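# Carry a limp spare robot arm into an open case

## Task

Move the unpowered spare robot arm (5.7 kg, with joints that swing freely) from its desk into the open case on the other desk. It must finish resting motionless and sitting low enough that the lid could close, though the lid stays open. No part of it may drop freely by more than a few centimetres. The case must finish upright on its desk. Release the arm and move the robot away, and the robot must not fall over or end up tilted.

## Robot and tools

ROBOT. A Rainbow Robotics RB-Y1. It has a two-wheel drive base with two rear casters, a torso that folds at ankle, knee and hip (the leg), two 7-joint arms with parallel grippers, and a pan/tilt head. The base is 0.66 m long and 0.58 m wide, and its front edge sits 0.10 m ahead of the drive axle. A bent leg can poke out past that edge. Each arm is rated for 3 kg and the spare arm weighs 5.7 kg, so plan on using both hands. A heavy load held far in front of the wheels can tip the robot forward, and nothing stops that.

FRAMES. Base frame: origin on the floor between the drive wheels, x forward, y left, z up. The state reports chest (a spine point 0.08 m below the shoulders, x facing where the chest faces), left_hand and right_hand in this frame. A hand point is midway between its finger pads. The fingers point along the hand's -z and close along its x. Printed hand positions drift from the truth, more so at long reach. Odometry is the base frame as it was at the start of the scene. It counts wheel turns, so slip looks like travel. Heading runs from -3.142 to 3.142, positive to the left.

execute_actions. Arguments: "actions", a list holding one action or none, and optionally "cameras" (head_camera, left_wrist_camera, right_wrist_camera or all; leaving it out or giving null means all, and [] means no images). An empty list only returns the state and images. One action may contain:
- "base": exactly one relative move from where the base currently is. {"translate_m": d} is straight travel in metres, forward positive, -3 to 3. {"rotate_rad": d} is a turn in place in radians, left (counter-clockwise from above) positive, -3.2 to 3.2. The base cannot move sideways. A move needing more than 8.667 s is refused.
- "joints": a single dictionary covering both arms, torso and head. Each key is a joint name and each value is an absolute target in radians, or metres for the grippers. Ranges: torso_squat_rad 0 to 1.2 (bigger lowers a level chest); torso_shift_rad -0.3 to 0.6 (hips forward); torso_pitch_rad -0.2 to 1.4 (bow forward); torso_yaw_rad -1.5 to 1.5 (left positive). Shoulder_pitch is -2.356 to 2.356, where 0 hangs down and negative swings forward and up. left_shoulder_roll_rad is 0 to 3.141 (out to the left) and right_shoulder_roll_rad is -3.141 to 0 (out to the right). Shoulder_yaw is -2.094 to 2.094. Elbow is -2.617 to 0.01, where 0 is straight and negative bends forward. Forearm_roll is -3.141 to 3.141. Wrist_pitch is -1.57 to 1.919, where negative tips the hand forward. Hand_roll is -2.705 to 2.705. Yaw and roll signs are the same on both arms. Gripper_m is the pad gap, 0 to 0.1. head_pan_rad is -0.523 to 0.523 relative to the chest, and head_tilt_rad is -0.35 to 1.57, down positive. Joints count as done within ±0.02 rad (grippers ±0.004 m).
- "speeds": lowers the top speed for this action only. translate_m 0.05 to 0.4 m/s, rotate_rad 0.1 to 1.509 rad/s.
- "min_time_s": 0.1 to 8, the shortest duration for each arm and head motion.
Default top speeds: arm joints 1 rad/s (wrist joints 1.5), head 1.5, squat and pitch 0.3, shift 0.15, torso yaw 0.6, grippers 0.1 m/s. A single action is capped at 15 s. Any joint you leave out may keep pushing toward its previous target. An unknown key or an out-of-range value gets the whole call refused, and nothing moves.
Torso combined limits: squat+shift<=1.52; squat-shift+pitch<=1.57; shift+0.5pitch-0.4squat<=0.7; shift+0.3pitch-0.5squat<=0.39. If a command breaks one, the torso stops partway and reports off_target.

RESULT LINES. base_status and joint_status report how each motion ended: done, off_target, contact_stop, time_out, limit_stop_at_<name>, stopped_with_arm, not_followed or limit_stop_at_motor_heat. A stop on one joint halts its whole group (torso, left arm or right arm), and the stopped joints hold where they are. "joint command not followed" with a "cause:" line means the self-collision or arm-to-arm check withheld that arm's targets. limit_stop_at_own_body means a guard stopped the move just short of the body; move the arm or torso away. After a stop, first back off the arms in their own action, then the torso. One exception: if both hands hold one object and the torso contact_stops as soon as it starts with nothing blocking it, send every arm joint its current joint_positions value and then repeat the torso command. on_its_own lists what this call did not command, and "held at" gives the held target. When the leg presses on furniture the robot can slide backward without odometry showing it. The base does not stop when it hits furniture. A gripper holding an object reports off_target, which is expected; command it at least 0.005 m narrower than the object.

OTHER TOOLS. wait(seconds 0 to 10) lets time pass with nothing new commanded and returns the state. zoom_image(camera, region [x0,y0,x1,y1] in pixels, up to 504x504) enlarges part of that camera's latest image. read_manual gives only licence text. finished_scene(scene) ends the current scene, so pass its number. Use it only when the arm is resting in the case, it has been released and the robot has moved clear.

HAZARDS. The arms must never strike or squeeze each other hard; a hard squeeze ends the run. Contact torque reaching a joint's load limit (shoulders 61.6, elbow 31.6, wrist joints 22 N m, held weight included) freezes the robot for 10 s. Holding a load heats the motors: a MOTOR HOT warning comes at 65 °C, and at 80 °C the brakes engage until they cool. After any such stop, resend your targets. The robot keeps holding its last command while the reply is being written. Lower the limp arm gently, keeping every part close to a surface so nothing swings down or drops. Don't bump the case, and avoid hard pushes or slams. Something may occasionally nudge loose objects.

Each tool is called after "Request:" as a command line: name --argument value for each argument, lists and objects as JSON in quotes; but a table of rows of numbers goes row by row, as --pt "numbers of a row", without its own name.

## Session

Request:
execute_actions --actions '[]' --cameras '["head_camera"]'

Scene clock: 0.00 s.
base_odometry: x=+0.000 y=+0.000 heading=+0.000 (m, m, rad; odometry frame)
base_status: not commanded
joint_positions: torso_squat_rad=+0.350 torso_shift_rad=+0.001 torso_pitch_rad=+0.002 torso_yaw_rad=+0.001 left_shoulder_pitch_rad=-0.012 left_shoulder_roll_rad=+0.024 left_shoulder_yaw_rad=-0.027 left_elbow_rad=-0.278 left_forearm_roll_rad=-0.025 left_wrist_pitch_rad=+0.001 left_hand_roll_rad=+0.027 left_gripper_m=+0.100 right_shoulder_pitch_rad=-0.046 right_shoulder_roll_rad=-0.007 right_shoulder_yaw_rad=-0.032 right_elbow_rad=-0.117 right_forearm_roll_rad=-0.038 right_wrist_pitch_rad=+0.018 right_hand_roll_rad=+0.017 right_gripper_m=+0.100 head_pan_rad=+0.000 head_tilt_rad=+0.401
joint_status: not commanded
chest: x=-0.2268 y=-0.0001 z=+1.2476 quat_wxyz=(+1.000, +0.000, +0.001, +0.000) (m; base frame)
left_hand: x=-0.0847 y=+0.2338 z=+0.5766 quat_wxyz=(+0.990, +0.010, -0.143, -0.016) (m; base frame)
right_hand: x=-0.1419 y=-0.2265 z=+0.5673 quat_wxyz=(+0.997, -0.003, -0.070, -0.018) (m; base frame)
pictures: head_camera
Images, in order (width x height): head_camera 896x504.

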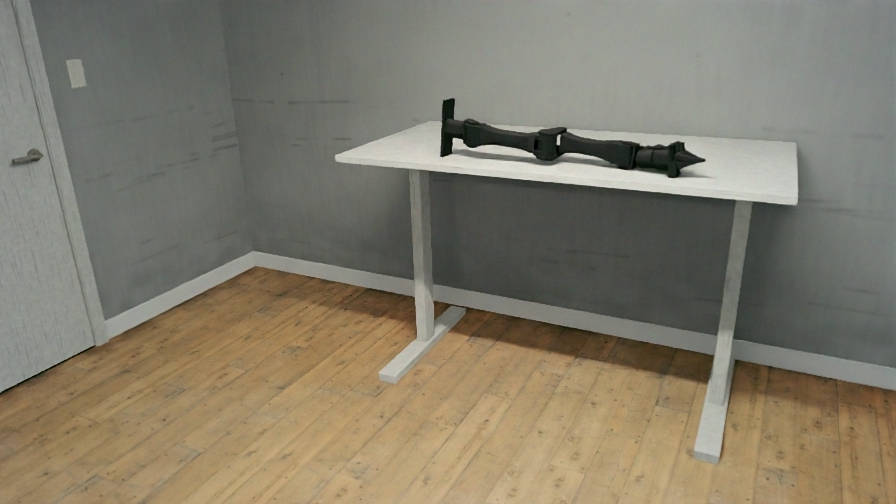

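Request:
execute_actions --actions '[{"base":{"translate_m":1.32},"joints":{"torso_yaw_rad":1.5,"head_pan_rad":0.52,"head_tilt_rad":0.2,"left_shoulder_pitch_rad":-1.26,"left_shoulder_roll_rad":1.5,"left_shoulder_yaw_rad":-0.8,"left_elbow_rad":-0.3,"left_forearm_roll_rad":1.665,"left_wrist_pitch_rad":1.627,"left_hand_roll_rad":1.076,"right_shoulder_pitch_rad":-1.614,"right_shoulder_roll_rad":-0.9925,"right_shoulder_yaw_rad":1.151,"right_elbow_rad":-1.602,"right_forearm_roll_rad":-1.5625,"right_wrist_pitch_rad":1.563,"right_hand_roll_rad":-1.018}}]' --cameras '["head_camera"]'

Scene clock: 15.00 s.
base_odometry: x=+1.320 y=+0.000 heading=+0.000 (m, m, rad; odometry frame)
base_status: done
joint_positions: torso_squat_rad=+0.350 torso_shift_rad=+0.001 torso_pitch_rad=+0.002 torso_yaw_rad=+1.500 left_shoulder_pitch_rad=-1.260 left_shoulder_roll_rad=+1.500 left_shoulder_yaw_rad=-0.799 left_elbow_rad=-0.300 left_forearm_roll_rad=+1.665 left_wrist_pitch_rad=+1.627 left_hand_roll_rad=+1.076 left_gripper_m=+0.100 right_shoulder_pitch_rad=-1.614 right_shoulder_roll_rad=-0.992 right_shoulder_yaw_rad=+1.151 right_elbow_rad=-1.602 right_forearm_roll_rad=-1.562 right_wrist_pitch_rad=+1.563 right_hand_roll_rad=-1.018 right_gripper_m=+0.100 head_pan_rad=+0.520 head_tilt_rad=+0.200
joint_status: all done
chest: x=-0.2266 y=-0.0001 z=+1.2476 quat_wxyz=(+0.732, +0.000, +0.001, +0.682) (m; base frame)
left_hand: x=-0.8463 y=+0.4102 z=+1.2486 quat_wxyz=(-0.116, -0.075, -0.201, +0.970) (m; base frame)
right_hand: x=-0.0497 y=+0.4478 z=+1.2223 quat_wxyz=(+0.724, +0.102, -0.108, +0.674) (m; base frame)
pictures: head_camera
Images, in order (width x height): head_camera 896x504.

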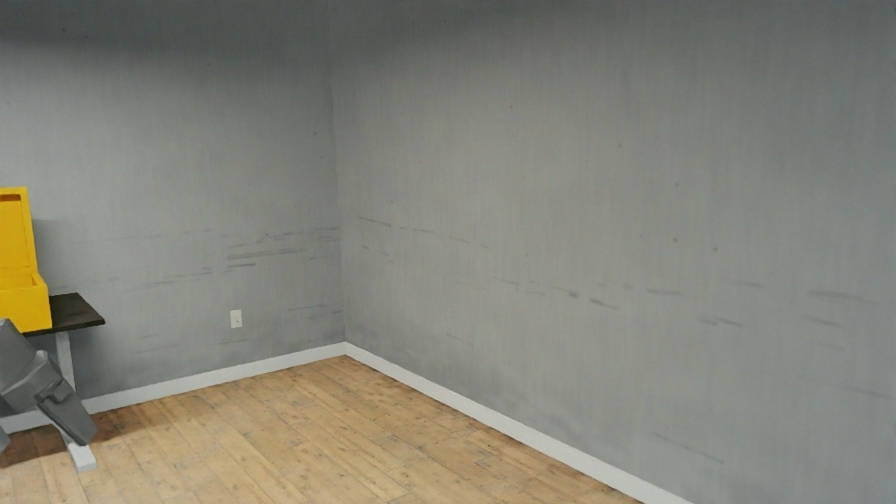

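Request:
execute_actions --actions '[{"base":{"rotate_rad":-0.42},"joints":{"torso_yaw_rad":0,"torso_squat_rad":0,"torso_pitch_rad":0.3,"head_pan_rad":0,"head_tilt_rad":0.2,"left_shoulder_pitch_rad":-1.512,"left_shoulder_roll_rad":1.302,"left_shoulder_yaw_rad":-0.989,"left_elbow_rad":-1.964}}]' --cameras '["head_camera"]'

Scene clock: 22.40 s.
base_odometry: x=+1.320 y=+0.000 heading=-0.420 (m, m, rad; odometry frame)
base_status: done
joint_positions: torso_squat_rad=+0.000 torso_shift_rad=+0.001 torso_pitch_rad=+0.300 torso_yaw_rad=+0.000 left_shoulder_pitch_rad=-1.512 left_shoulder_roll_rad=+1.302 left_shoulder_yaw_rad=-0.988 left_elbow_rad=-1.964 left_forearm_roll_rad=+1.665 left_wrist_pitch_rad=+1.627 left_hand_roll_rad=+1.076 left_gripper_m=+0.100 right_shoulder_pitch_rad=-1.614 right_shoulder_roll_rad=-0.992 right_shoulder_yaw_rad=+1.151 right_elbow_rad=-1.602 right_forearm_roll_rad=-1.562 right_wrist_pitch_rad=+1.563 right_hand_roll_rad=-1.018 right_gripper_m=+0.100 head_pan_rad=+0.000 head_tilt_rad=+0.200
joint_status: all done
chest: x=-0.1357 y=-0.0002 z=+1.2761 quat_wxyz=(+0.989, +0.000, +0.150, +0.000) (m; base frame)
left_hand: x=+0.2330 y=+0.2047 z=+1.1599 quat_wxyz=(+1.000, -0.001, +0.000, +0.000) (m; base frame)
right_hand: x=+0.2958 y=-0.1450 z=+1.1167 quat_wxyz=(+1.000, +0.000, +0.001, +0.000) (m; base frame)
pictures: head_camera
Images, in order (width x height): head_camera 896x504.

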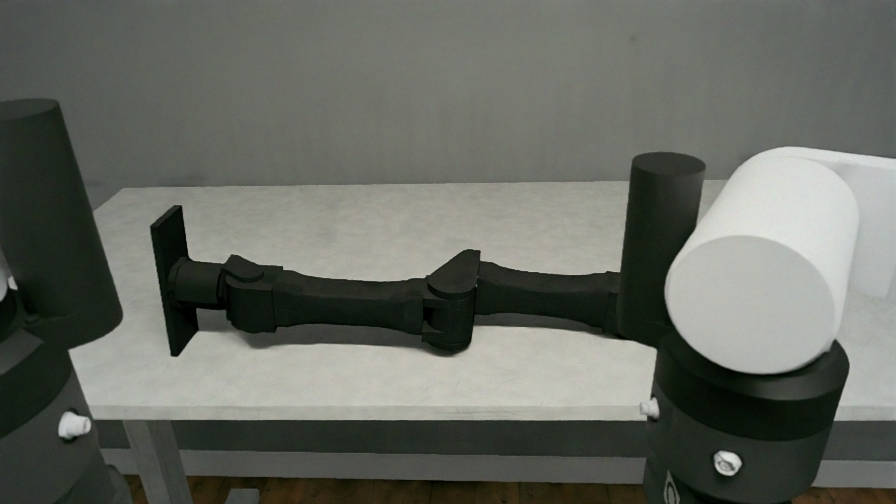

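Request:
execute_actions --actions '[{"base":{"translate_m":0.575},"joints":{"head_tilt_rad":0.65}}]'

Scene clock: 28.50 s.
base_odometry: x=+1.845 y=-0.234 heading=-0.420 (m, m, rad; odometry frame)
base_status: done
joint_positions: torso_squat_rad=+0.000 torso_shift_rad=+0.001 torso_pitch_rad=+0.300 torso_yaw_rad=+0.000 left_shoulder_pitch_rad=-1.512 left_shoulder_roll_rad=+1.302 left_shoulder_yaw_rad=-0.989 left_elbow_rad=-1.964 left_forearm_roll_rad=+1.665 left_wrist_pitch_rad=+1.627 left_hand_roll_rad=+1.076 left_gripper_m=+0.100 right_shoulder_pitch_rad=-1.614 right_shoulder_roll_rad=-0.992 right_shoulder_yaw_rad=+1.151 right_elbow_rad=-1.602 right_forearm_roll_rad=-1.562 right_wrist_pitch_rad=+1.563 right_hand_roll_rad=-1.018 right_gripper_m=+0.100 head_pan_rad=+0.000 head_tilt_rad=+0.650
joint_status: all done
chest: x=-0.1358 y=-0.0002 z=+1.2761 quat_wxyz=(+0.989, +0.000, +0.149, +0.000) (m; base frame)
left_hand: x=+0.2329 y=+0.2047 z=+1.1600 quat_wxyz=(+1.000, -0.001, +0.000, +0.000) (m; base frame)
right_hand: x=+0.2958 y=-0.1450 z=+1.1168 quat_wxyz=(+1.000, +0.000, +0.001, +0.000) (m; base frame)
pictures: head_camera, left_wrist_camera, right_wrist_camera
Images, in order (width x height): head_camera 896x504, left_wrist_camera 644x364, right_wrist_camera 644x364.

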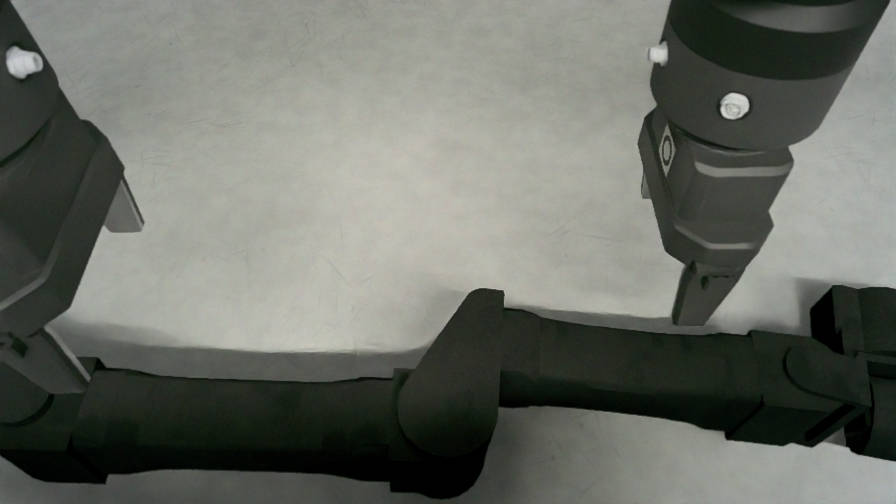

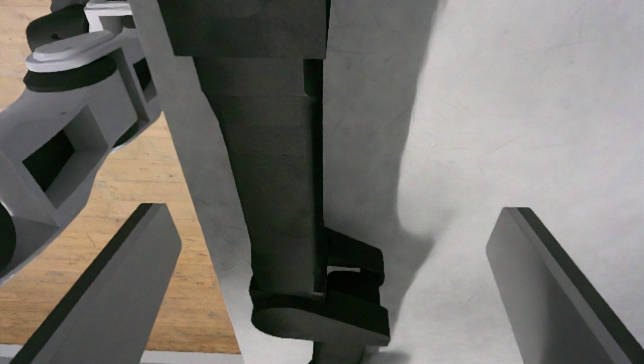

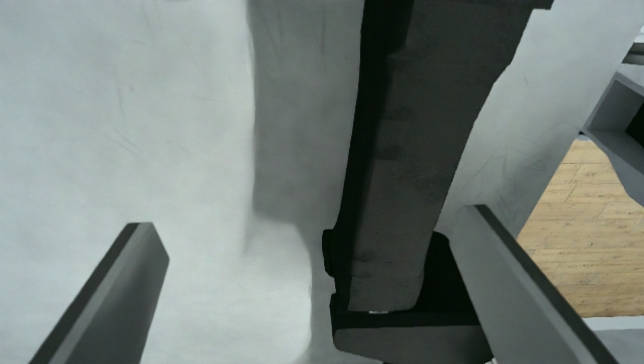

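Request:
execute_actions --actions '[{"base":{"translate_m":-0.047}}]' --cameras '[]'

Request:
execute_actions --actions '[{"base":{"rotate_rad":-0.055},"joints":{"torso_squat_rad":0.38}}]'

Scene clock: 35.03 s.
base_odometry: x=+1.802 y=-0.215 heading=-0.420 (m, m, rad; odometry frame)
base_status: done
joint_positions: torso_squat_rad=+0.000 torso_shift_rad=+0.001 torso_pitch_rad=+0.300 torso_yaw_rad=+0.000 left_shoulder_pitch_rad=-1.512 left_shoulder_roll_rad=+1.302 left_shoulder_yaw_rad=-0.989 left_elbow_rad=-1.964 left_forearm_roll_rad=+1.665 left_wrist_pitch_rad=+1.627 left_hand_roll_rad=+1.076 left_gripper_m=+0.100 right_shoulder_pitch_rad=-1.614 right_shoulder_roll_rad=-0.992 right_shoulder_yaw_rad=+1.151 right_elbow_rad=-1.602 right_forearm_roll_rad=-1.562 right_wrist_pitch_rad=+1.563 right_hand_roll_rad=-1.018 right_gripper_m=+0.100 head_pan_rad=+0.000 head_tilt_rad=+0.650
joint_status: not commanded
chest: x=-0.1358 y=-0.0002 z=+1.2761 quat_wxyz=(+0.989, +0.000, +0.149, +0.000) (m; base frame)
left_hand: x=+0.2329 y=+0.2047 z=+1.1601 quat_wxyz=(+1.000, -0.001, +0.000, +0.000) (m; base frame)
right_hand: x=+0.2958 y=-0.1450 z=+1.1168 quat_wxyz=(+1.000, +0.000, +0.001, +0.000) (m; base frame)
pictures: none
No camera images: the call's "cameras" was empty. Leave "cameras" out to get every camera's image.

Scene clock: 37.10 s.
base_odometry: x=+1.802 y=-0.215 heading=-0.474 (m, m, rad; odometry frame)
base_status: done
joint_positions: torso_squat_rad=+0.380 torso_shift_rad=+0.001 torso_pitch_rad=+0.300 torso_yaw_rad=+0.000 left_shoulder_pitch_rad=-1.512 left_shoulder_roll_rad=+1.302 left_shoulder_yaw_rad=-0.989 left_elbow_rad=-1.964 left_forearm_roll_rad=+1.665 left_wrist_pitch_rad=+1.627 left_hand_roll_rad=+1.076 left_gripper_m=+0.100 right_shoulder_pitch_rad=-1.614 right_shoulder_roll_rad=-0.992 right_shoulder_yaw_rad=+1.151 right_elbow_rad=-1.602 right_forearm_roll_rad=-1.562 right_wrist_pitch_rad=+1.563 right_hand_roll_rad=-1.018 right_gripper_m=+0.100 head_pan_rad=+0.000 head_tilt_rad=+0.650
joint_status: all done
chest: x=-0.1359 y=-0.0001 z=+1.2262 quat_wxyz=(+0.989, +0.000, +0.149, +0.000) (m; base frame)
left_hand: x=+0.2328 y=+0.2048 z=+1.1101 quat_wxyz=(+1.000, -0.001, +0.000, +0.000) (m; base frame)
right_hand: x=+0.2957 y=-0.1449 z=+1.0669 quat_wxyz=(+1.000, +0.000, +0.001, +0.000) (m; base frame)
pictures: head_camera, left_wrist_camera, right_wrist_camera
Images, in order (width x height): head_camera 896x504, left_wrist_camera 644x364, right_wrist_camera 644x364.

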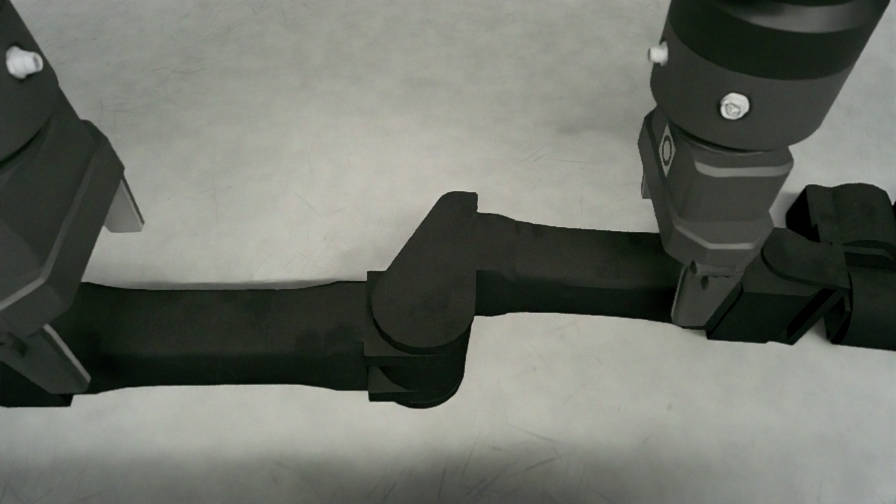

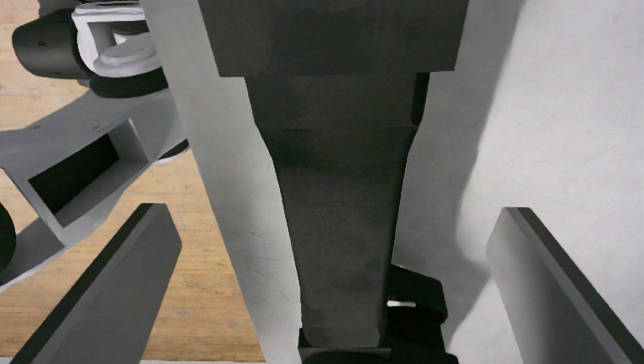

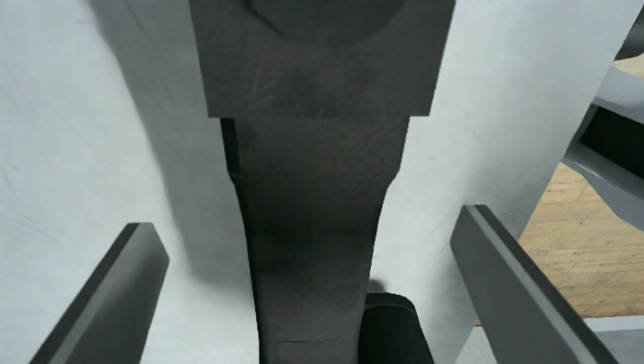

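Request:
execute_actions --actions '[{"joints":{"torso_squat_rad":0.568,"left_gripper_m":0.075,"right_gripper_m":0.075}}]' --cameras '["head_camera"]'

Request:
execute_actions --actions '[{"joints":{"left_gripper_m":0.0,"right_gripper_m":0.0}}]' --cameras '["head_camera"]'

Scene clock: 41.57 s.
base_odometry: x=+1.802 y=-0.215 heading=-0.474 (m, m, rad; odometry frame)
base_status: not commanded
joint_positions: torso_squat_rad=+0.568 torso_shift_rad=+0.001 torso_pitch_rad=+0.300 torso_yaw_rad=+0.000 left_shoulder_pitch_rad=-1.512 left_shoulder_roll_rad=+1.302 left_shoulder_yaw_rad=-0.989 left_elbow_rad=-1.964 left_forearm_roll_rad=+1.665 left_wrist_pitch_rad=+1.627 left_hand_roll_rad=+1.076 left_gripper_m=+0.075 right_shoulder_pitch_rad=-1.615 right_shoulder_roll_rad=-0.993 right_shoulder_yaw_rad=+1.151 right_elbow_rad=-1.602 right_forearm_roll_rad=-1.562 right_wrist_pitch_rad=+1.563 right_hand_roll_rad=-1.018 right_gripper_m=+0.075 head_pan_rad=+0.000 head_tilt_rad=+0.650
joint_status: all done
chest: x=-0.1361 y=-0.0001 z=+1.1662 quat_wxyz=(+0.989, +0.000, +0.149, +0.000) (m; base frame)
left_hand: x=+0.2326 y=+0.2048 z=+1.0503 quat_wxyz=(+1.000, -0.001, +0.000, +0.000) (m; base frame)
right_hand: x=+0.2958 y=-0.1448 z=+1.0076 quat_wxyz=(+1.000, +0.000, +0.000, +0.000) (m; base frame)
pictures: head_camera
Images, in order (width x height): head_camera 896x504.

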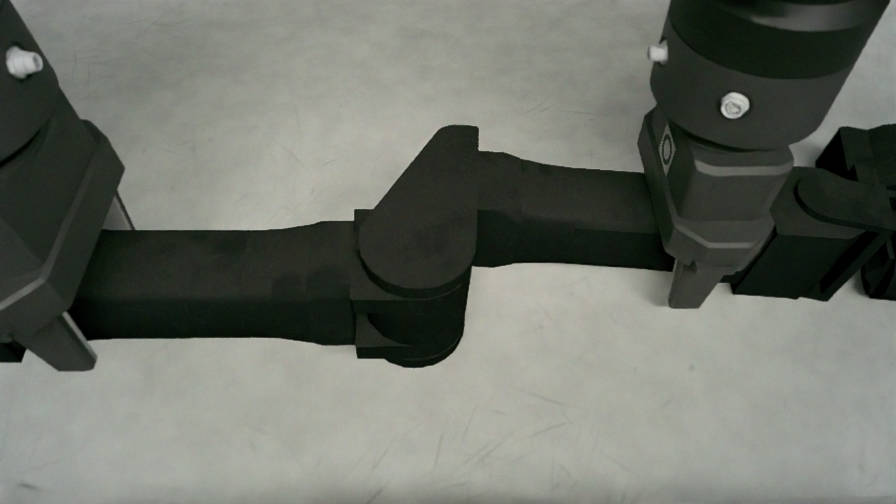

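Scene clock: 42.80 s.
base_odometry: x=+1.802 y=-0.215 heading=-0.474 (m, m, rad; odometry frame)
base_status: not commanded
joint_positions: torso_squat_rad=+0.568 torso_shift_rad=+0.001 torso_pitch_rad=+0.300 torso_yaw_rad=+0.000 left_shoulder_pitch_rad=-1.512 left_shoulder_roll_rad=+1.302 left_shoulder_yaw_rad=-0.989 left_elbow_rad=-1.964 left_forearm_roll_rad=+1.665 left_wrist_pitch_rad=+1.627 left_hand_roll_rad=+1.076 left_gripper_m=+0.055 right_shoulder_pitch_rad=-1.615 right_shoulder_roll_rad=-0.993 right_shoulder_yaw_rad=+1.150 right_elbow_rad=-1.602 right_forearm_roll_rad=-1.563 right_wrist_pitch_rad=+1.563 right_hand_roll_rad=-1.018 right_gripper_m=+0.054 head_pan_rad=+0.000 head_tilt_rad=+0.650
joint_status: left_gripper_m off_target (ended at +0.055, target +0.000); right_gripper_m off_target (ended at +0.054, target +0.000)
chest: x=-0.1361 y=-0.0001 z=+1.1662 quat_wxyz=(+0.989, +0.000, +0.149, +0.000) (m; base frame)
left_hand: x=+0.2327 y=+0.2048 z=+1.0503 quat_wxyz=(+1.000, -0.001, +0.000, +0.000) (m; base frame)
right_hand: x=+0.2956 y=-0.1448 z=+1.0076 quat_wxyz=(+1.000, +0.000, +0.000, +0.000) (m; base frame)
pictures: head_camera
Images, in order (width x height): head_camera 896x504.

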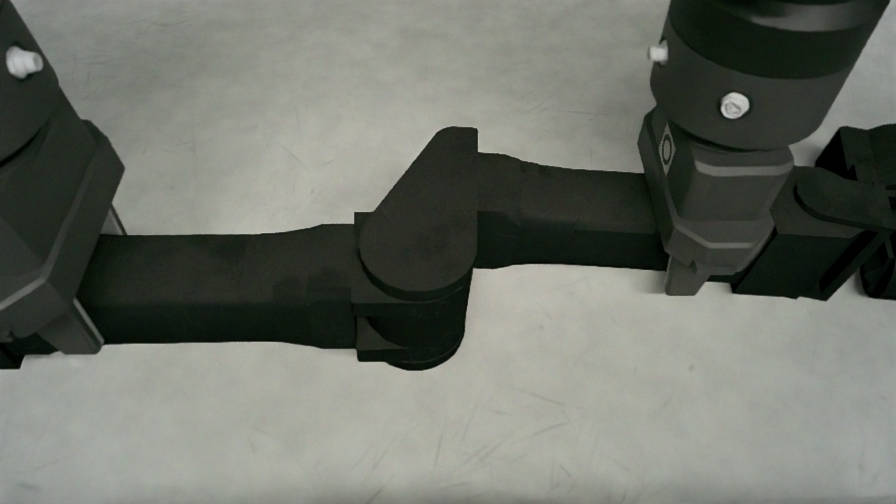

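Request:
execute_actions --actions '[{"joints":{"torso_squat_rad":0.45,"head_pan_rad":-0.5,"head_tilt_rad":0.6}}]' --cameras '["head_camera"]'

Request:
execute_actions --actions '[{"joints":{"torso_squat_rad":0.0,"right_shoulder_pitch_rad":-1.674,"right_shoulder_roll_rad":-1.0145,"right_shoulder_yaw_rad":1.1375,"right_forearm_roll_rad":-1.5705,"right_wrist_pitch_rad":1.683,"left_forearm_roll_rad":1.705,"left_wrist_pitch_rad":1.552},"min_time_s":2.2}]' --cameras '["head_camera"]'

Request:
execute_actions --actions '[{"joints":{"torso_pitch_rad":0.25}}]' --cameras '["head_camera"]'

Scene clock: 49.43 s.
base_odometry: x=+1.802 y=-0.215 heading=-0.474 (m, m, rad; odometry frame)
base_status: not commanded
joint_positions: torso_squat_rad=+0.450 torso_shift_rad=+0.002 torso_pitch_rad=+0.301 torso_yaw_rad=+0.000 left_shoulder_pitch_rad=-1.510 left_shoulder_roll_rad=+1.301 left_shoulder_yaw_rad=-0.990 left_elbow_rad=-1.964 left_forearm_roll_rad=+1.665 left_wrist_pitch_rad=+1.627 left_hand_roll_rad=+1.076 left_gripper_m=+0.055 right_shoulder_pitch_rad=-1.612 right_shoulder_roll_rad=-0.991 right_shoulder_yaw_rad=+1.152 right_elbow_rad=-1.602 right_forearm_roll_rad=-1.563 right_wrist_pitch_rad=+1.563 right_hand_roll_rad=-1.018 right_gripper_m=+0.054 head_pan_rad=-0.500 head_tilt_rad=+0.600
joint_status: all done
chest: x=-0.1351 y=-0.0001 z=+1.2063 quat_wxyz=(+0.989, +0.000, +0.150, +0.000) (m; base frame)
left_hand: x=+0.2329 y=+0.2048 z=+1.0887 quat_wxyz=(+1.000, +0.000, +0.002, +0.000) (m; base frame)
right_hand: x=+0.2954 y=-0.1450 z=+1.0451 quat_wxyz=(+1.000, +0.000, +0.003, +0.000) (m; base frame)
pictures: head_camera
Images, in order (width x height): head_camera 896x504.

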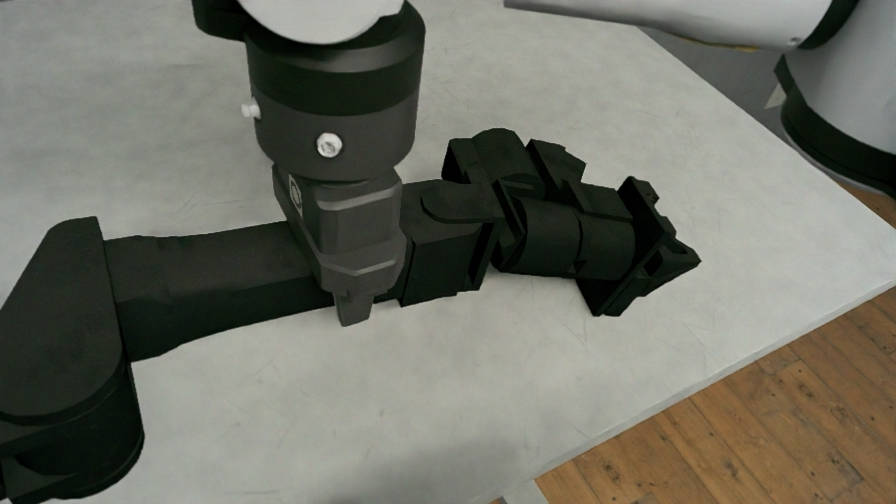

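Scene clock: 51.93 s.
base_odometry: x=+1.802 y=-0.215 heading=-0.474 (m, m, rad; odometry frame)
base_status: not commanded
joint_positions: torso_squat_rad=+0.000 torso_shift_rad=+0.002 torso_pitch_rad=+0.302 torso_yaw_rad=+0.000 left_shoulder_pitch_rad=-1.510 left_shoulder_roll_rad=+1.302 left_shoulder_yaw_rad=-0.991 left_elbow_rad=-1.964 left_forearm_roll_rad=+1.705 left_wrist_pitch_rad=+1.553 left_hand_roll_rad=+1.076 left_gripper_m=+0.055 right_shoulder_pitch_rad=-1.670 right_shoulder_roll_rad=-1.014 right_shoulder_yaw_rad=+1.141 right_elbow_rad=-1.602 right_forearm_roll_rad=-1.570 right_wrist_pitch_rad=+1.683 right_hand_roll_rad=-1.018 right_gripper_m=+0.054 head_pan_rad=-0.500 head_tilt_rad=+0.600
joint_status: all done
chest: x=-0.1347 y=-0.0001 z=+1.2759 quat_wxyz=(+0.989, +0.000, +0.150, +0.000) (m; base frame)
left_hand: x=+0.2332 y=+0.1860 z=+1.1587 quat_wxyz=(+0.999, -0.042, +0.002, +0.000) (m; base frame)
right_hand: x=+0.2952 y=-0.1659 z=+1.1443 quat_wxyz=(+0.999, -0.044, +0.004, -0.002) (m; base frame)
pictures: head_camera
Images, in order (width x height): head_camera 896x504.

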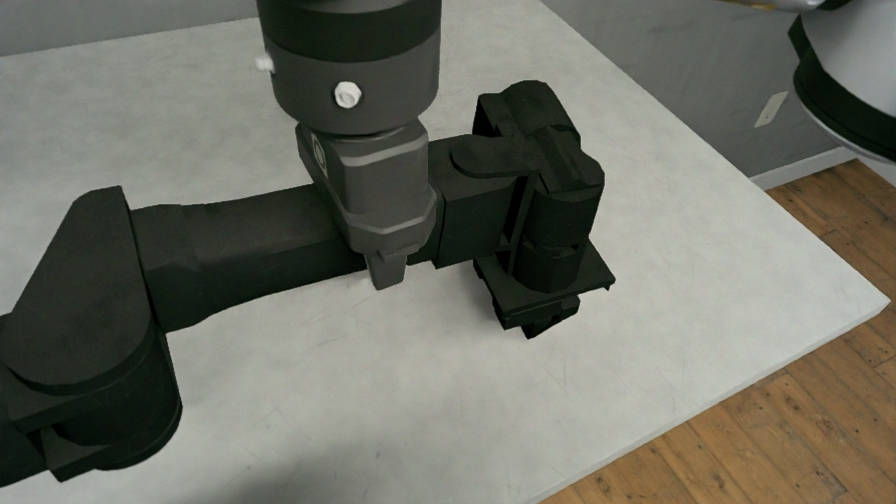

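Scene clock: 52.80 s.
base_odometry: x=+1.802 y=-0.215 heading=-0.474 (m, m, rad; odometry frame)
base_status: not commanded
joint_positions: torso_squat_rad=+0.000 torso_shift_rad=+0.002 torso_pitch_rad=+0.252 torso_yaw_rad=+0.000 left_shoulder_pitch_rad=-1.510 left_shoulder_roll_rad=+1.302 left_shoulder_yaw_rad=-0.991 left_elbow_rad=-1.964 left_forearm_roll_rad=+1.705 left_wrist_pitch_rad=+1.553 left_hand_roll_rad=+1.076 left_gripper_m=+0.055 right_shoulder_pitch_rad=-1.670 right_shoulder_roll_rad=-1.014 right_shoulder_yaw_rad=+1.141 right_elbow_rad=-1.602 right_forearm_roll_rad=-1.570 right_wrist_pitch_rad=+1.683 right_hand_roll_rad=-1.018 right_gripper_m=+0.054 head_pan_rad=-0.500 head_tilt_rad=+0.600
joint_status: all done
chest: x=-0.1498 y=-0.0001 z=+1.2802 quat_wxyz=(+0.992, +0.000, +0.125, +0.000) (m; base frame)
left_hand: x=+0.2236 y=+0.1860 z=+1.1816 quat_wxyz=(+0.999, -0.042, -0.023, -0.001) (m; base frame)
right_hand: x=+0.2862 y=-0.1659 z=+1.1704 quat_wxyz=(+0.999, -0.044, -0.022, -0.003) (m; base frame)
pictures: head_camera
Images, in order (width x height): head_camera 896x504.

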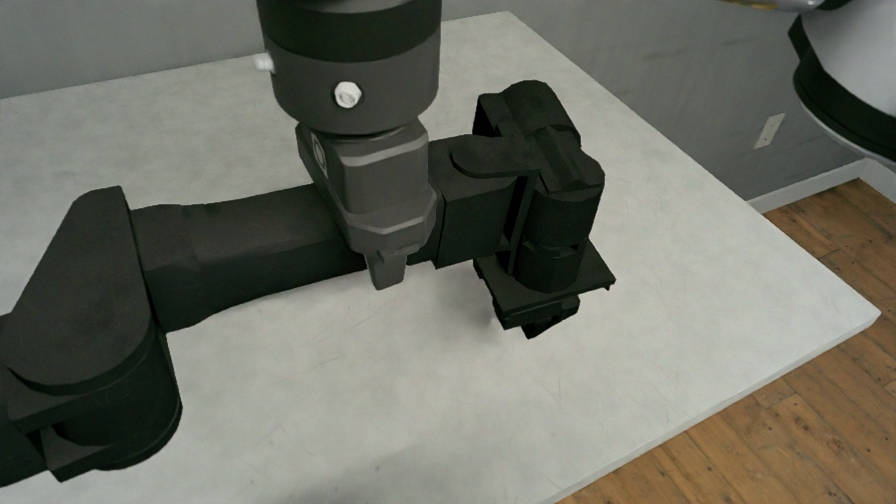

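Request:
execute_actions --actions '[]'

Scene clock: 60.77 s.
base_odometry: x=+1.802 y=-0.215 heading=-0.474 (m, m, rad; odometry frame)
base_status: not commanded
joint_positions: torso_squat_rad=+0.000 torso_shift_rad=+0.002 torso_pitch_rad=+0.252 torso_yaw_rad=+0.000 left_shoulder_pitch_rad=-1.510 left_shoulder_roll_rad=+1.302 left_shoulder_yaw_rad=-0.991 left_elbow_rad=-1.964 left_forearm_roll_rad=+1.705 left_wrist_pitch_rad=+1.553 left_hand_roll_rad=+1.076 left_gripper_m=+0.055 right_shoulder_pitch_rad=-1.670 right_shoulder_roll_rad=-1.014 right_shoulder_yaw_rad=+1.141 right_elbow_rad=-1.602 right_forearm_roll_rad=-1.570 right_wrist_pitch_rad=+1.683 right_hand_roll_rad=-1.018 right_gripper_m=+0.054 head_pan_rad=-0.500 head_tilt_rad=+0.600
joint_status: all done
chest: x=-0.1498 y=-0.0001 z=+1.2802 quat_wxyz=(+0.992, +0.000, +0.125, +0.000) (m; base frame)
left_hand: x=+0.2236 y=+0.1860 z=+1.1816 quat_wxyz=(+0.999, -0.042, -0.023, -0.001) (m; base frame)
right_hand: x=+0.2862 y=-0.1659 z=+1.1704 quat_wxyz=(+0.999, -0.044, -0.021, -0.003) (m; base frame)
pictures: head_camera, left_wrist_camera, right_wrist_camera
Images, in order (width x height): head_camera 896x504, left_wrist_camera 644x364, right_wrist_camera 644x364.

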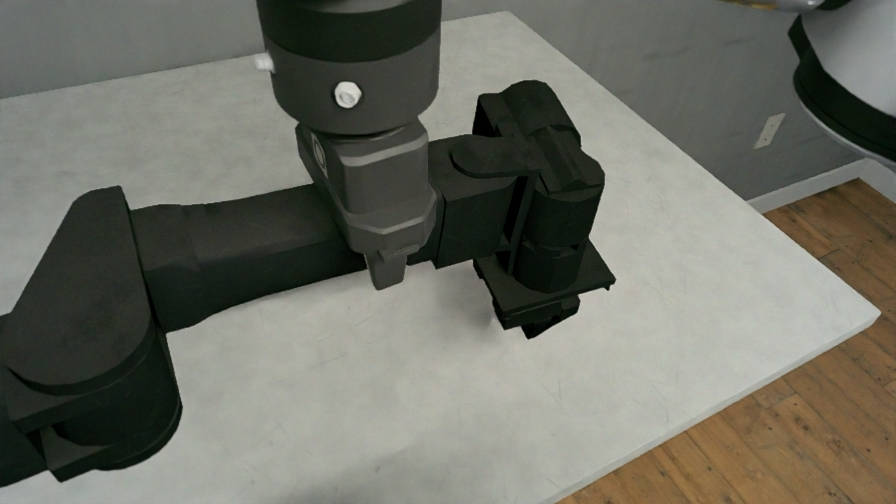

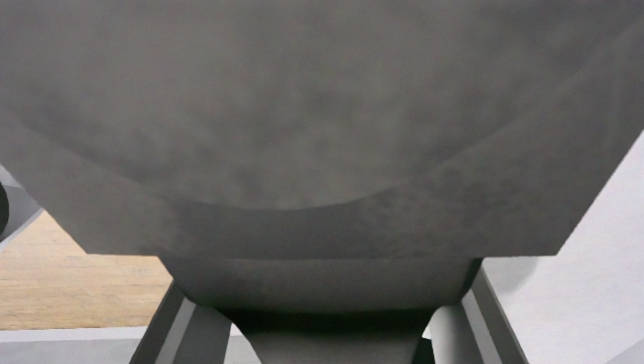

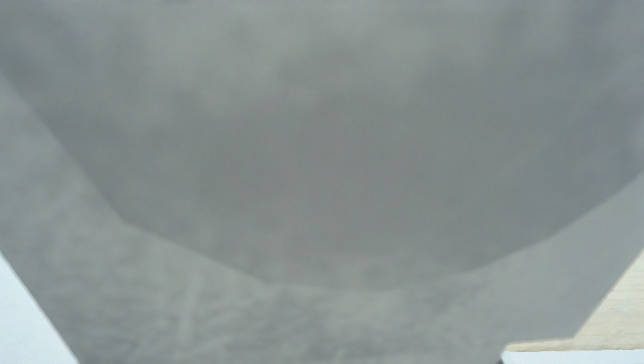

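Request:
execute_actions --actions '[{"base":{"translate_m":-0.7},"speeds":{"translate_m":0.3},"joints":{"head_pan_rad":0,"head_tilt_rad":0.1}}]' --cameras '["head_camera"]'

Scene clock: 68.23 s.
base_odometry: x=+1.179 y=+0.104 heading=-0.474 (m, m, rad; odometry frame)
base_status: done
joint_positions: torso_squat_rad=+0.000 torso_shift_rad=+0.002 torso_pitch_rad=+0.252 torso_yaw_rad=+0.000 left_shoulder_pitch_rad=-1.510 left_shoulder_roll_rad=+1.302 left_shoulder_yaw_rad=-0.991 left_elbow_rad=-1.964 left_forearm_roll_rad=+1.705 left_wrist_pitch_rad=+1.553 left_hand_roll_rad=+1.076 left_gripper_m=+0.055 right_shoulder_pitch_rad=-1.670 right_shoulder_roll_rad=-1.014 right_shoulder_yaw_rad=+1.141 right_elbow_rad=-1.602 right_forearm_roll_rad=-1.570 right_wrist_pitch_rad=+1.683 right_hand_roll_rad=-1.018 right_gripper_m=+0.054 head_pan_rad=+0.000 head_tilt_rad=+0.100
joint_status: all done
chest: x=-0.1497 y=-0.0001 z=+1.2802 quat_wxyz=(+0.992, +0.000, +0.126, +0.000) (m; base frame)
left_hand: x=+0.2236 y=+0.1860 z=+1.1816 quat_wxyz=(+0.999, -0.042, -0.023, -0.001) (m; base frame)
right_hand: x=+0.2863 y=-0.1659 z=+1.1704 quat_wxyz=(+0.999, -0.044, -0.022, -0.003) (m; base frame)
pictures: head_camera
Images, in order (width x height): head_camera 896x504.

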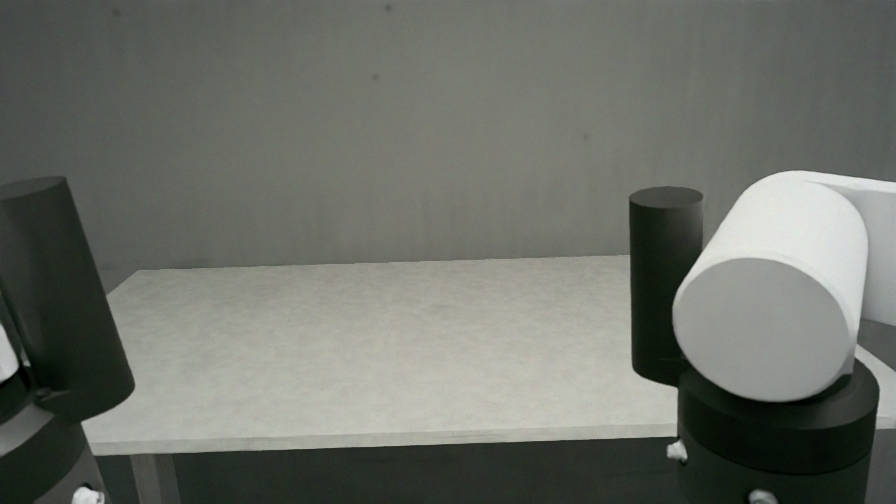

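Request:
execute_actions --actions '[{"base":{"rotate_rad":-3.06},"speeds":{"rotate_rad":0.8},"joints":{"torso_pitch_rad":0.3,"head_tilt_rad":0.0}}]' --cameras '["head_camera"]'

Scene clock: 78.30 s.
base_odometry: x=+1.179 y=+0.104 heading=+2.749 (m, m, rad; odometry frame)
base_status: done
joint_positions: torso_squat_rad=+0.000 torso_shift_rad=+0.002 torso_pitch_rad=+0.302 torso_yaw_rad=+0.000 left_shoulder_pitch_rad=-1.510 left_shoulder_roll_rad=+1.302 left_shoulder_yaw_rad=-0.991 left_elbow_rad=-1.964 left_forearm_roll_rad=+1.705 left_wrist_pitch_rad=+1.552 left_hand_roll_rad=+1.076 left_gripper_m=+0.055 right_shoulder_pitch_rad=-1.671 right_shoulder_roll_rad=-1.014 right_shoulder_yaw_rad=+1.141 right_elbow_rad=-1.602 right_forearm_roll_rad=-1.570 right_wrist_pitch_rad=+1.683 right_hand_roll_rad=-1.018 right_gripper_m=+0.054 head_pan_rad=+0.000 head_tilt_rad=+0.000
joint_status: all done
chest: x=-0.1347 y=-0.0002 z=+1.2759 quat_wxyz=(+0.989, +0.000, +0.150, +0.000) (m; base frame)
left_hand: x=+0.2332 y=+0.1860 z=+1.1587 quat_wxyz=(+0.999, -0.042, +0.002, +0.001) (m; base frame)
right_hand: x=+0.2953 y=-0.1659 z=+1.1446 quat_wxyz=(+0.999, -0.044, +0.003, -0.002) (m; base frame)
pictures: head_camera
Images, in order (width x height): head_camera 896x504.

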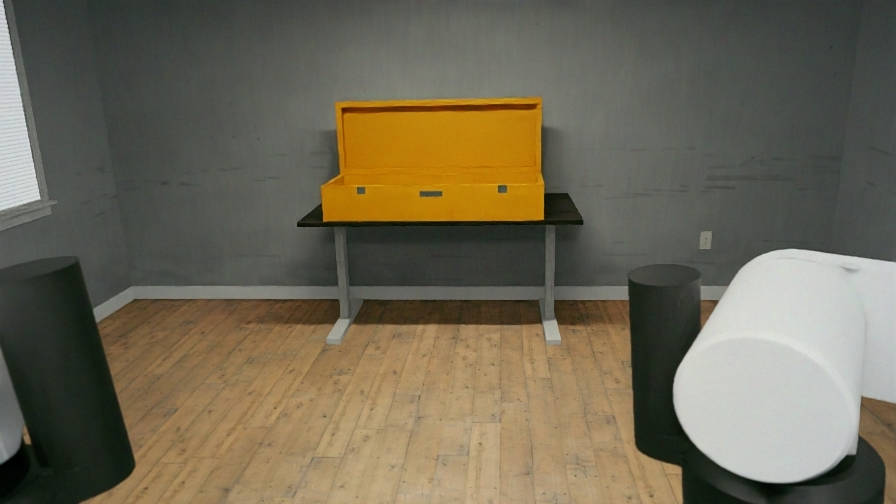

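Request:
execute_actions --actions '[{"base":{"translate_m":2.5},"joints":{"head_tilt_rad":0.25}}]' --cameras '["head_camera"]'

Scene clock: 90.93 s.
base_odometry: x=-1.131 y=+1.061 heading=+2.749 (m, m, rad; odometry frame)
base_status: done
joint_positions: torso_squat_rad=+0.000 torso_shift_rad=+0.002 torso_pitch_rad=+0.302 torso_yaw_rad=+0.000 left_shoulder_pitch_rad=-1.510 left_shoulder_roll_rad=+1.302 left_shoulder_yaw_rad=-0.991 left_elbow_rad=-1.964 left_forearm_roll_rad=+1.705 left_wrist_pitch_rad=+1.552 left_hand_roll_rad=+1.076 left_gripper_m=+0.055 right_shoulder_pitch_rad=-1.671 right_shoulder_roll_rad=-1.014 right_shoulder_yaw_rad=+1.141 right_elbow_rad=-1.602 right_forearm_roll_rad=-1.570 right_wrist_pitch_rad=+1.683 right_hand_roll_rad=-1.018 right_gripper_m=+0.054 head_pan_rad=+0.000 head_tilt_rad=+0.250
joint_status: all done
chest: x=-0.1348 y=-0.0002 z=+1.2759 quat_wxyz=(+0.989, +0.000, +0.150, +0.000) (m; base frame)
left_hand: x=+0.2332 y=+0.1860 z=+1.1587 quat_wxyz=(+0.999, -0.042, +0.002, +0.001) (m; base frame)
right_hand: x=+0.2954 y=-0.1659 z=+1.1446 quat_wxyz=(+0.999, -0.044, +0.003, -0.002) (m; base frame)
pictures: head_camera
Images, in order (width x height): head_camera 896x504.

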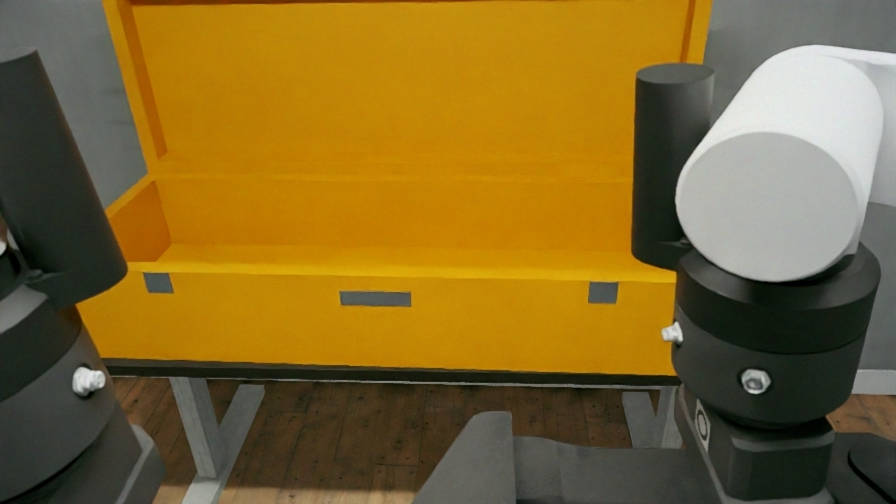

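Request:
execute_actions --actions '[{"base":{"rotate_rad":0.08},"joints":{"torso_squat_rad":0.25}}]' --cameras '[]'

Request:
execute_actions --actions '[{"base":{"translate_m":0.75},"speeds":{"translate_m":0.3},"joints":{"head_tilt_rad":0.8}}]' --cameras '["head_camera"]'

Scene clock: 100.57 s.
base_odometry: x=-1.131 y=+1.061 heading=+2.828 (m, m, rad; odometry frame)
base_status: done
joint_positions: torso_squat_rad=+0.250 torso_shift_rad=+0.002 torso_pitch_rad=+0.302 torso_yaw_rad=+0.000 left_shoulder_pitch_rad=-1.510 left_shoulder_roll_rad=+1.302 left_shoulder_yaw_rad=-0.991 left_elbow_rad=-1.964 left_forearm_roll_rad=+1.705 left_wrist_pitch_rad=+1.552 left_hand_roll_rad=+1.076 left_gripper_m=+0.055 right_shoulder_pitch_rad=-1.671 right_shoulder_roll_rad=-1.014 right_shoulder_yaw_rad=+1.141 right_elbow_rad=-1.602 right_forearm_roll_rad=-1.570 right_wrist_pitch_rad=+1.683 right_hand_roll_rad=-1.018 right_gripper_m=+0.054 head_pan_rad=+0.000 head_tilt_rad=+0.250
joint_status: all done
chest: x=-0.1349 y=-0.0002 z=+1.2542 quat_wxyz=(+0.989, +0.000, +0.150, +0.000) (m; base frame)
left_hand: x=+0.2331 y=+0.1861 z=+1.1371 quat_wxyz=(+0.999, -0.042, +0.002, +0.001) (m; base frame)
right_hand: x=+0.2952 y=-0.1659 z=+1.1230 quat_wxyz=(+0.999, -0.044, +0.003, -0.002) (m; base frame)
pictures: none
No camera images: the call's "cameras" was empty. Leave "cameras" out to get every camera's image.

Scene clock: 104.10 s.
base_odometry: x=-1.844 y=+1.292 heading=+2.828 (m, m, rad; odometry frame)
base_status: done
joint_positions: torso_squat_rad=+0.250 torso_shift_rad=+0.002 torso_pitch_rad=+0.302 torso_yaw_rad=+0.000 left_shoulder_pitch_rad=-1.510 left_shoulder_roll_rad=+1.302 left_shoulder_yaw_rad=-0.991 left_elbow_rad=-1.964 left_forearm_roll_rad=+1.705 left_wrist_pitch_rad=+1.552 left_hand_roll_rad=+1.076 left_gripper_m=+0.055 right_shoulder_pitch_rad=-1.671 right_shoulder_roll_rad=-1.014 right_shoulder_yaw_rad=+1.140 right_elbow_rad=-1.602 right_forearm_roll_rad=-1.570 right_wrist_pitch_rad=+1.683 right_hand_roll_rad=-1.018 right_gripper_m=+0.054 head_pan_rad=+0.000 head_tilt_rad=+0.800
joint_status: all done
chest: x=-0.1348 y=-0.0002 z=+1.2542 quat_wxyz=(+0.989, +0.000, +0.150, +0.000) (m; base frame)
left_hand: x=+0.2331 y=+0.1861 z=+1.1371 quat_wxyz=(+0.999, -0.042, +0.002, +0.001) (m; base frame)
right_hand: x=+0.2953 y=-0.1659 z=+1.1230 quat_wxyz=(+0.999, -0.044, +0.003, -0.002) (m; base frame)
pictures: head_camera
Images, in order (width x height): head_camera 896x504.

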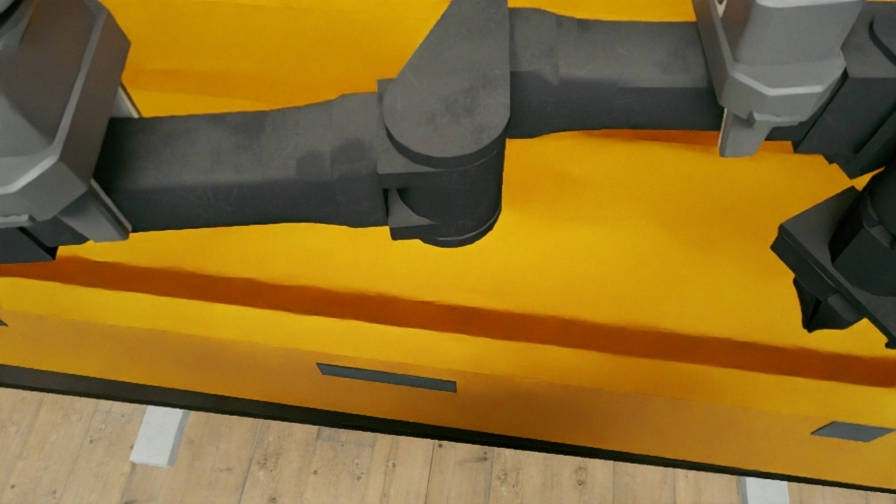

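Request:
execute_actions --actions '[{"base":{"translate_m":0.12},"speeds":{"translate_m":0.15}}]' --cameras '[]'

Request:
execute_actions --actions '[{"base":{"rotate_rad":-0.13},"joints":{"head_tilt_rad":0.9}}]' --cameras '["head_camera"]'

Scene clock: 112.27 s.
base_odometry: x=-1.958 y=+1.329 heading=+2.829 (m, m, rad; odometry frame)
base_status: done
joint_positions: torso_squat_rad=+0.250 torso_shift_rad=+0.002 torso_pitch_rad=+0.302 torso_yaw_rad=+0.000 left_shoulder_pitch_rad=-1.510 left_shoulder_roll_rad=+1.302 left_shoulder_yaw_rad=-0.991 left_elbow_rad=-1.964 left_forearm_roll_rad=+1.705 left_wrist_pitch_rad=+1.552 left_hand_roll_rad=+1.076 left_gripper_m=+0.055 right_shoulder_pitch_rad=-1.671 right_shoulder_roll_rad=-1.014 right_shoulder_yaw_rad=+1.140 right_elbow_rad=-1.602 right_forearm_roll_rad=-1.570 right_wrist_pitch_rad=+1.683 right_hand_roll_rad=-1.018 right_gripper_m=+0.054 head_pan_rad=+0.000 head_tilt_rad=+0.800
joint_status: not commanded
chest: x=-0.1349 y=-0.0002 z=+1.2542 quat_wxyz=(+0.989, +0.000, +0.150, +0.000) (m; base frame)
left_hand: x=+0.2331 y=+0.1861 z=+1.1371 quat_wxyz=(+0.999, -0.042, +0.002, +0.001) (m; base frame)
right_hand: x=+0.2952 y=-0.1659 z=+1.1230 quat_wxyz=(+0.999, -0.044, +0.003, -0.002) (m; base frame)
pictures: none
No camera images: the call's "cameras" was empty. Leave "cameras" out to get every camera's image.

Scene clock: 113.63 s.
base_odometry: x=-1.959 y=+1.329 heading=+2.699 (m, m, rad; odometry frame)
base_status: done
joint_positions: torso_squat_rad=+0.250 torso_shift_rad=+0.002 torso_pitch_rad=+0.302 torso_yaw_rad=+0.000 left_shoulder_pitch_rad=-1.510 left_shoulder_roll_rad=+1.302 left_shoulder_yaw_rad=-0.991 left_elbow_rad=-1.964 left_forearm_roll_rad=+1.705 left_wrist_pitch_rad=+1.552 left_hand_roll_rad=+1.076 left_gripper_m=+0.055 right_shoulder_pitch_rad=-1.671 right_shoulder_roll_rad=-1.014 right_shoulder_yaw_rad=+1.140 right_elbow_rad=-1.602 right_forearm_roll_rad=-1.570 right_wrist_pitch_rad=+1.683 right_hand_roll_rad=-1.018 right_gripper_m=+0.054 head_pan_rad=+0.000 head_tilt_rad=+0.900
joint_status: all done
chest: x=-0.1349 y=-0.0002 z=+1.2542 quat_wxyz=(+0.989, +0.000, +0.150, +0.000) (m; base frame)
left_hand: x=+0.2331 y=+0.1861 z=+1.1371 quat_wxyz=(+0.999, -0.042, +0.002, +0.001) (m; base frame)
right_hand: x=+0.2952 y=-0.1659 z=+1.1230 quat_wxyz=(+0.999, -0.044, +0.003, -0.002) (m; base frame)
pictures: head_camera
Images, in order (width x height): head_camera 896x504.

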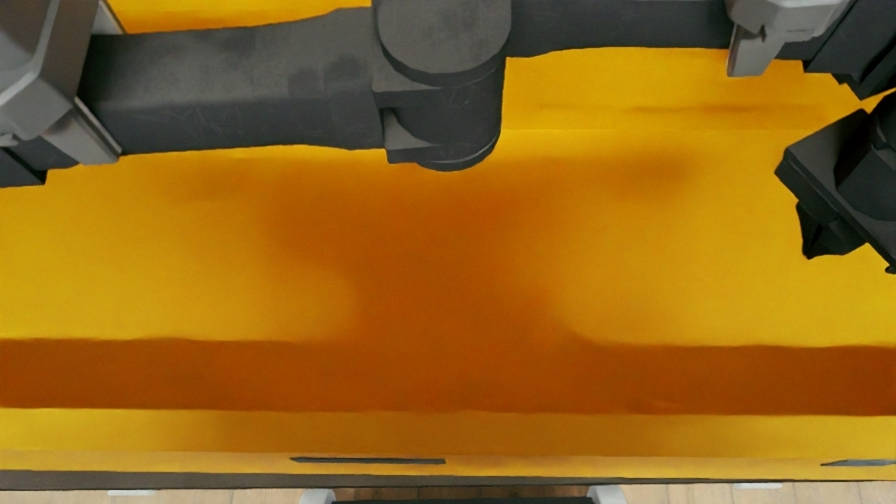

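Request:
execute_actions --actions '[{"joints":{"torso_squat_rad":0.62,"head_pan_rad":0.5,"head_tilt_rad":0.75}}]' --cameras '["head_camera"]'

Scene clock: 118.83 s.
base_odometry: x=-1.959 y=+1.329 heading=+2.699 (m, m, rad; odometry frame)
base_status: not commanded
joint_positions: torso_squat_rad=+0.620 torso_shift_rad=+0.002 torso_pitch_rad=+0.302 torso_yaw_rad=+0.000 left_shoulder_pitch_rad=-1.510 left_shoulder_roll_rad=+1.302 left_shoulder_yaw_rad=-0.991 left_elbow_rad=-1.964 left_forearm_roll_rad=+1.705 left_wrist_pitch_rad=+1.552 left_hand_roll_rad=+1.076 left_gripper_m=+0.055 right_shoulder_pitch_rad=-1.671 right_shoulder_roll_rad=-1.014 right_shoulder_yaw_rad=+1.140 right_elbow_rad=-1.602 right_forearm_roll_rad=-1.570 right_wrist_pitch_rad=+1.683 right_hand_roll_rad=-1.018 right_gripper_m=+0.054 head_pan_rad=+0.500 head_tilt_rad=+0.750
joint_status: all done
chest: x=-0.1351 y=-0.0001 z=+1.1457 quat_wxyz=(+0.989, +0.000, +0.150, +0.000) (m; base frame)
left_hand: x=+0.2329 y=+0.1861 z=+1.0286 quat_wxyz=(+0.999, -0.042, +0.002, +0.001) (m; base frame)
right_hand: x=+0.2950 y=-0.1659 z=+1.0146 quat_wxyz=(+0.999, -0.044, +0.003, -0.002) (m; base frame)
pictures: head_camera
Images, in order (width x height): head_camera 896x504.

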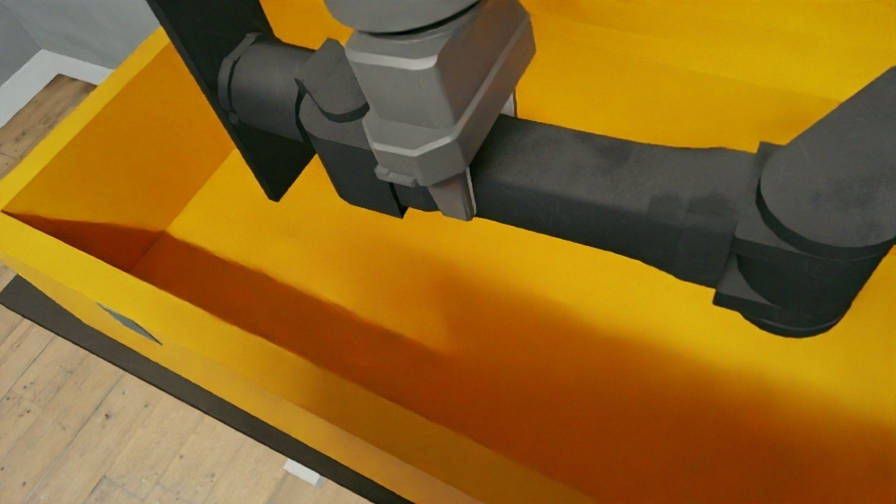

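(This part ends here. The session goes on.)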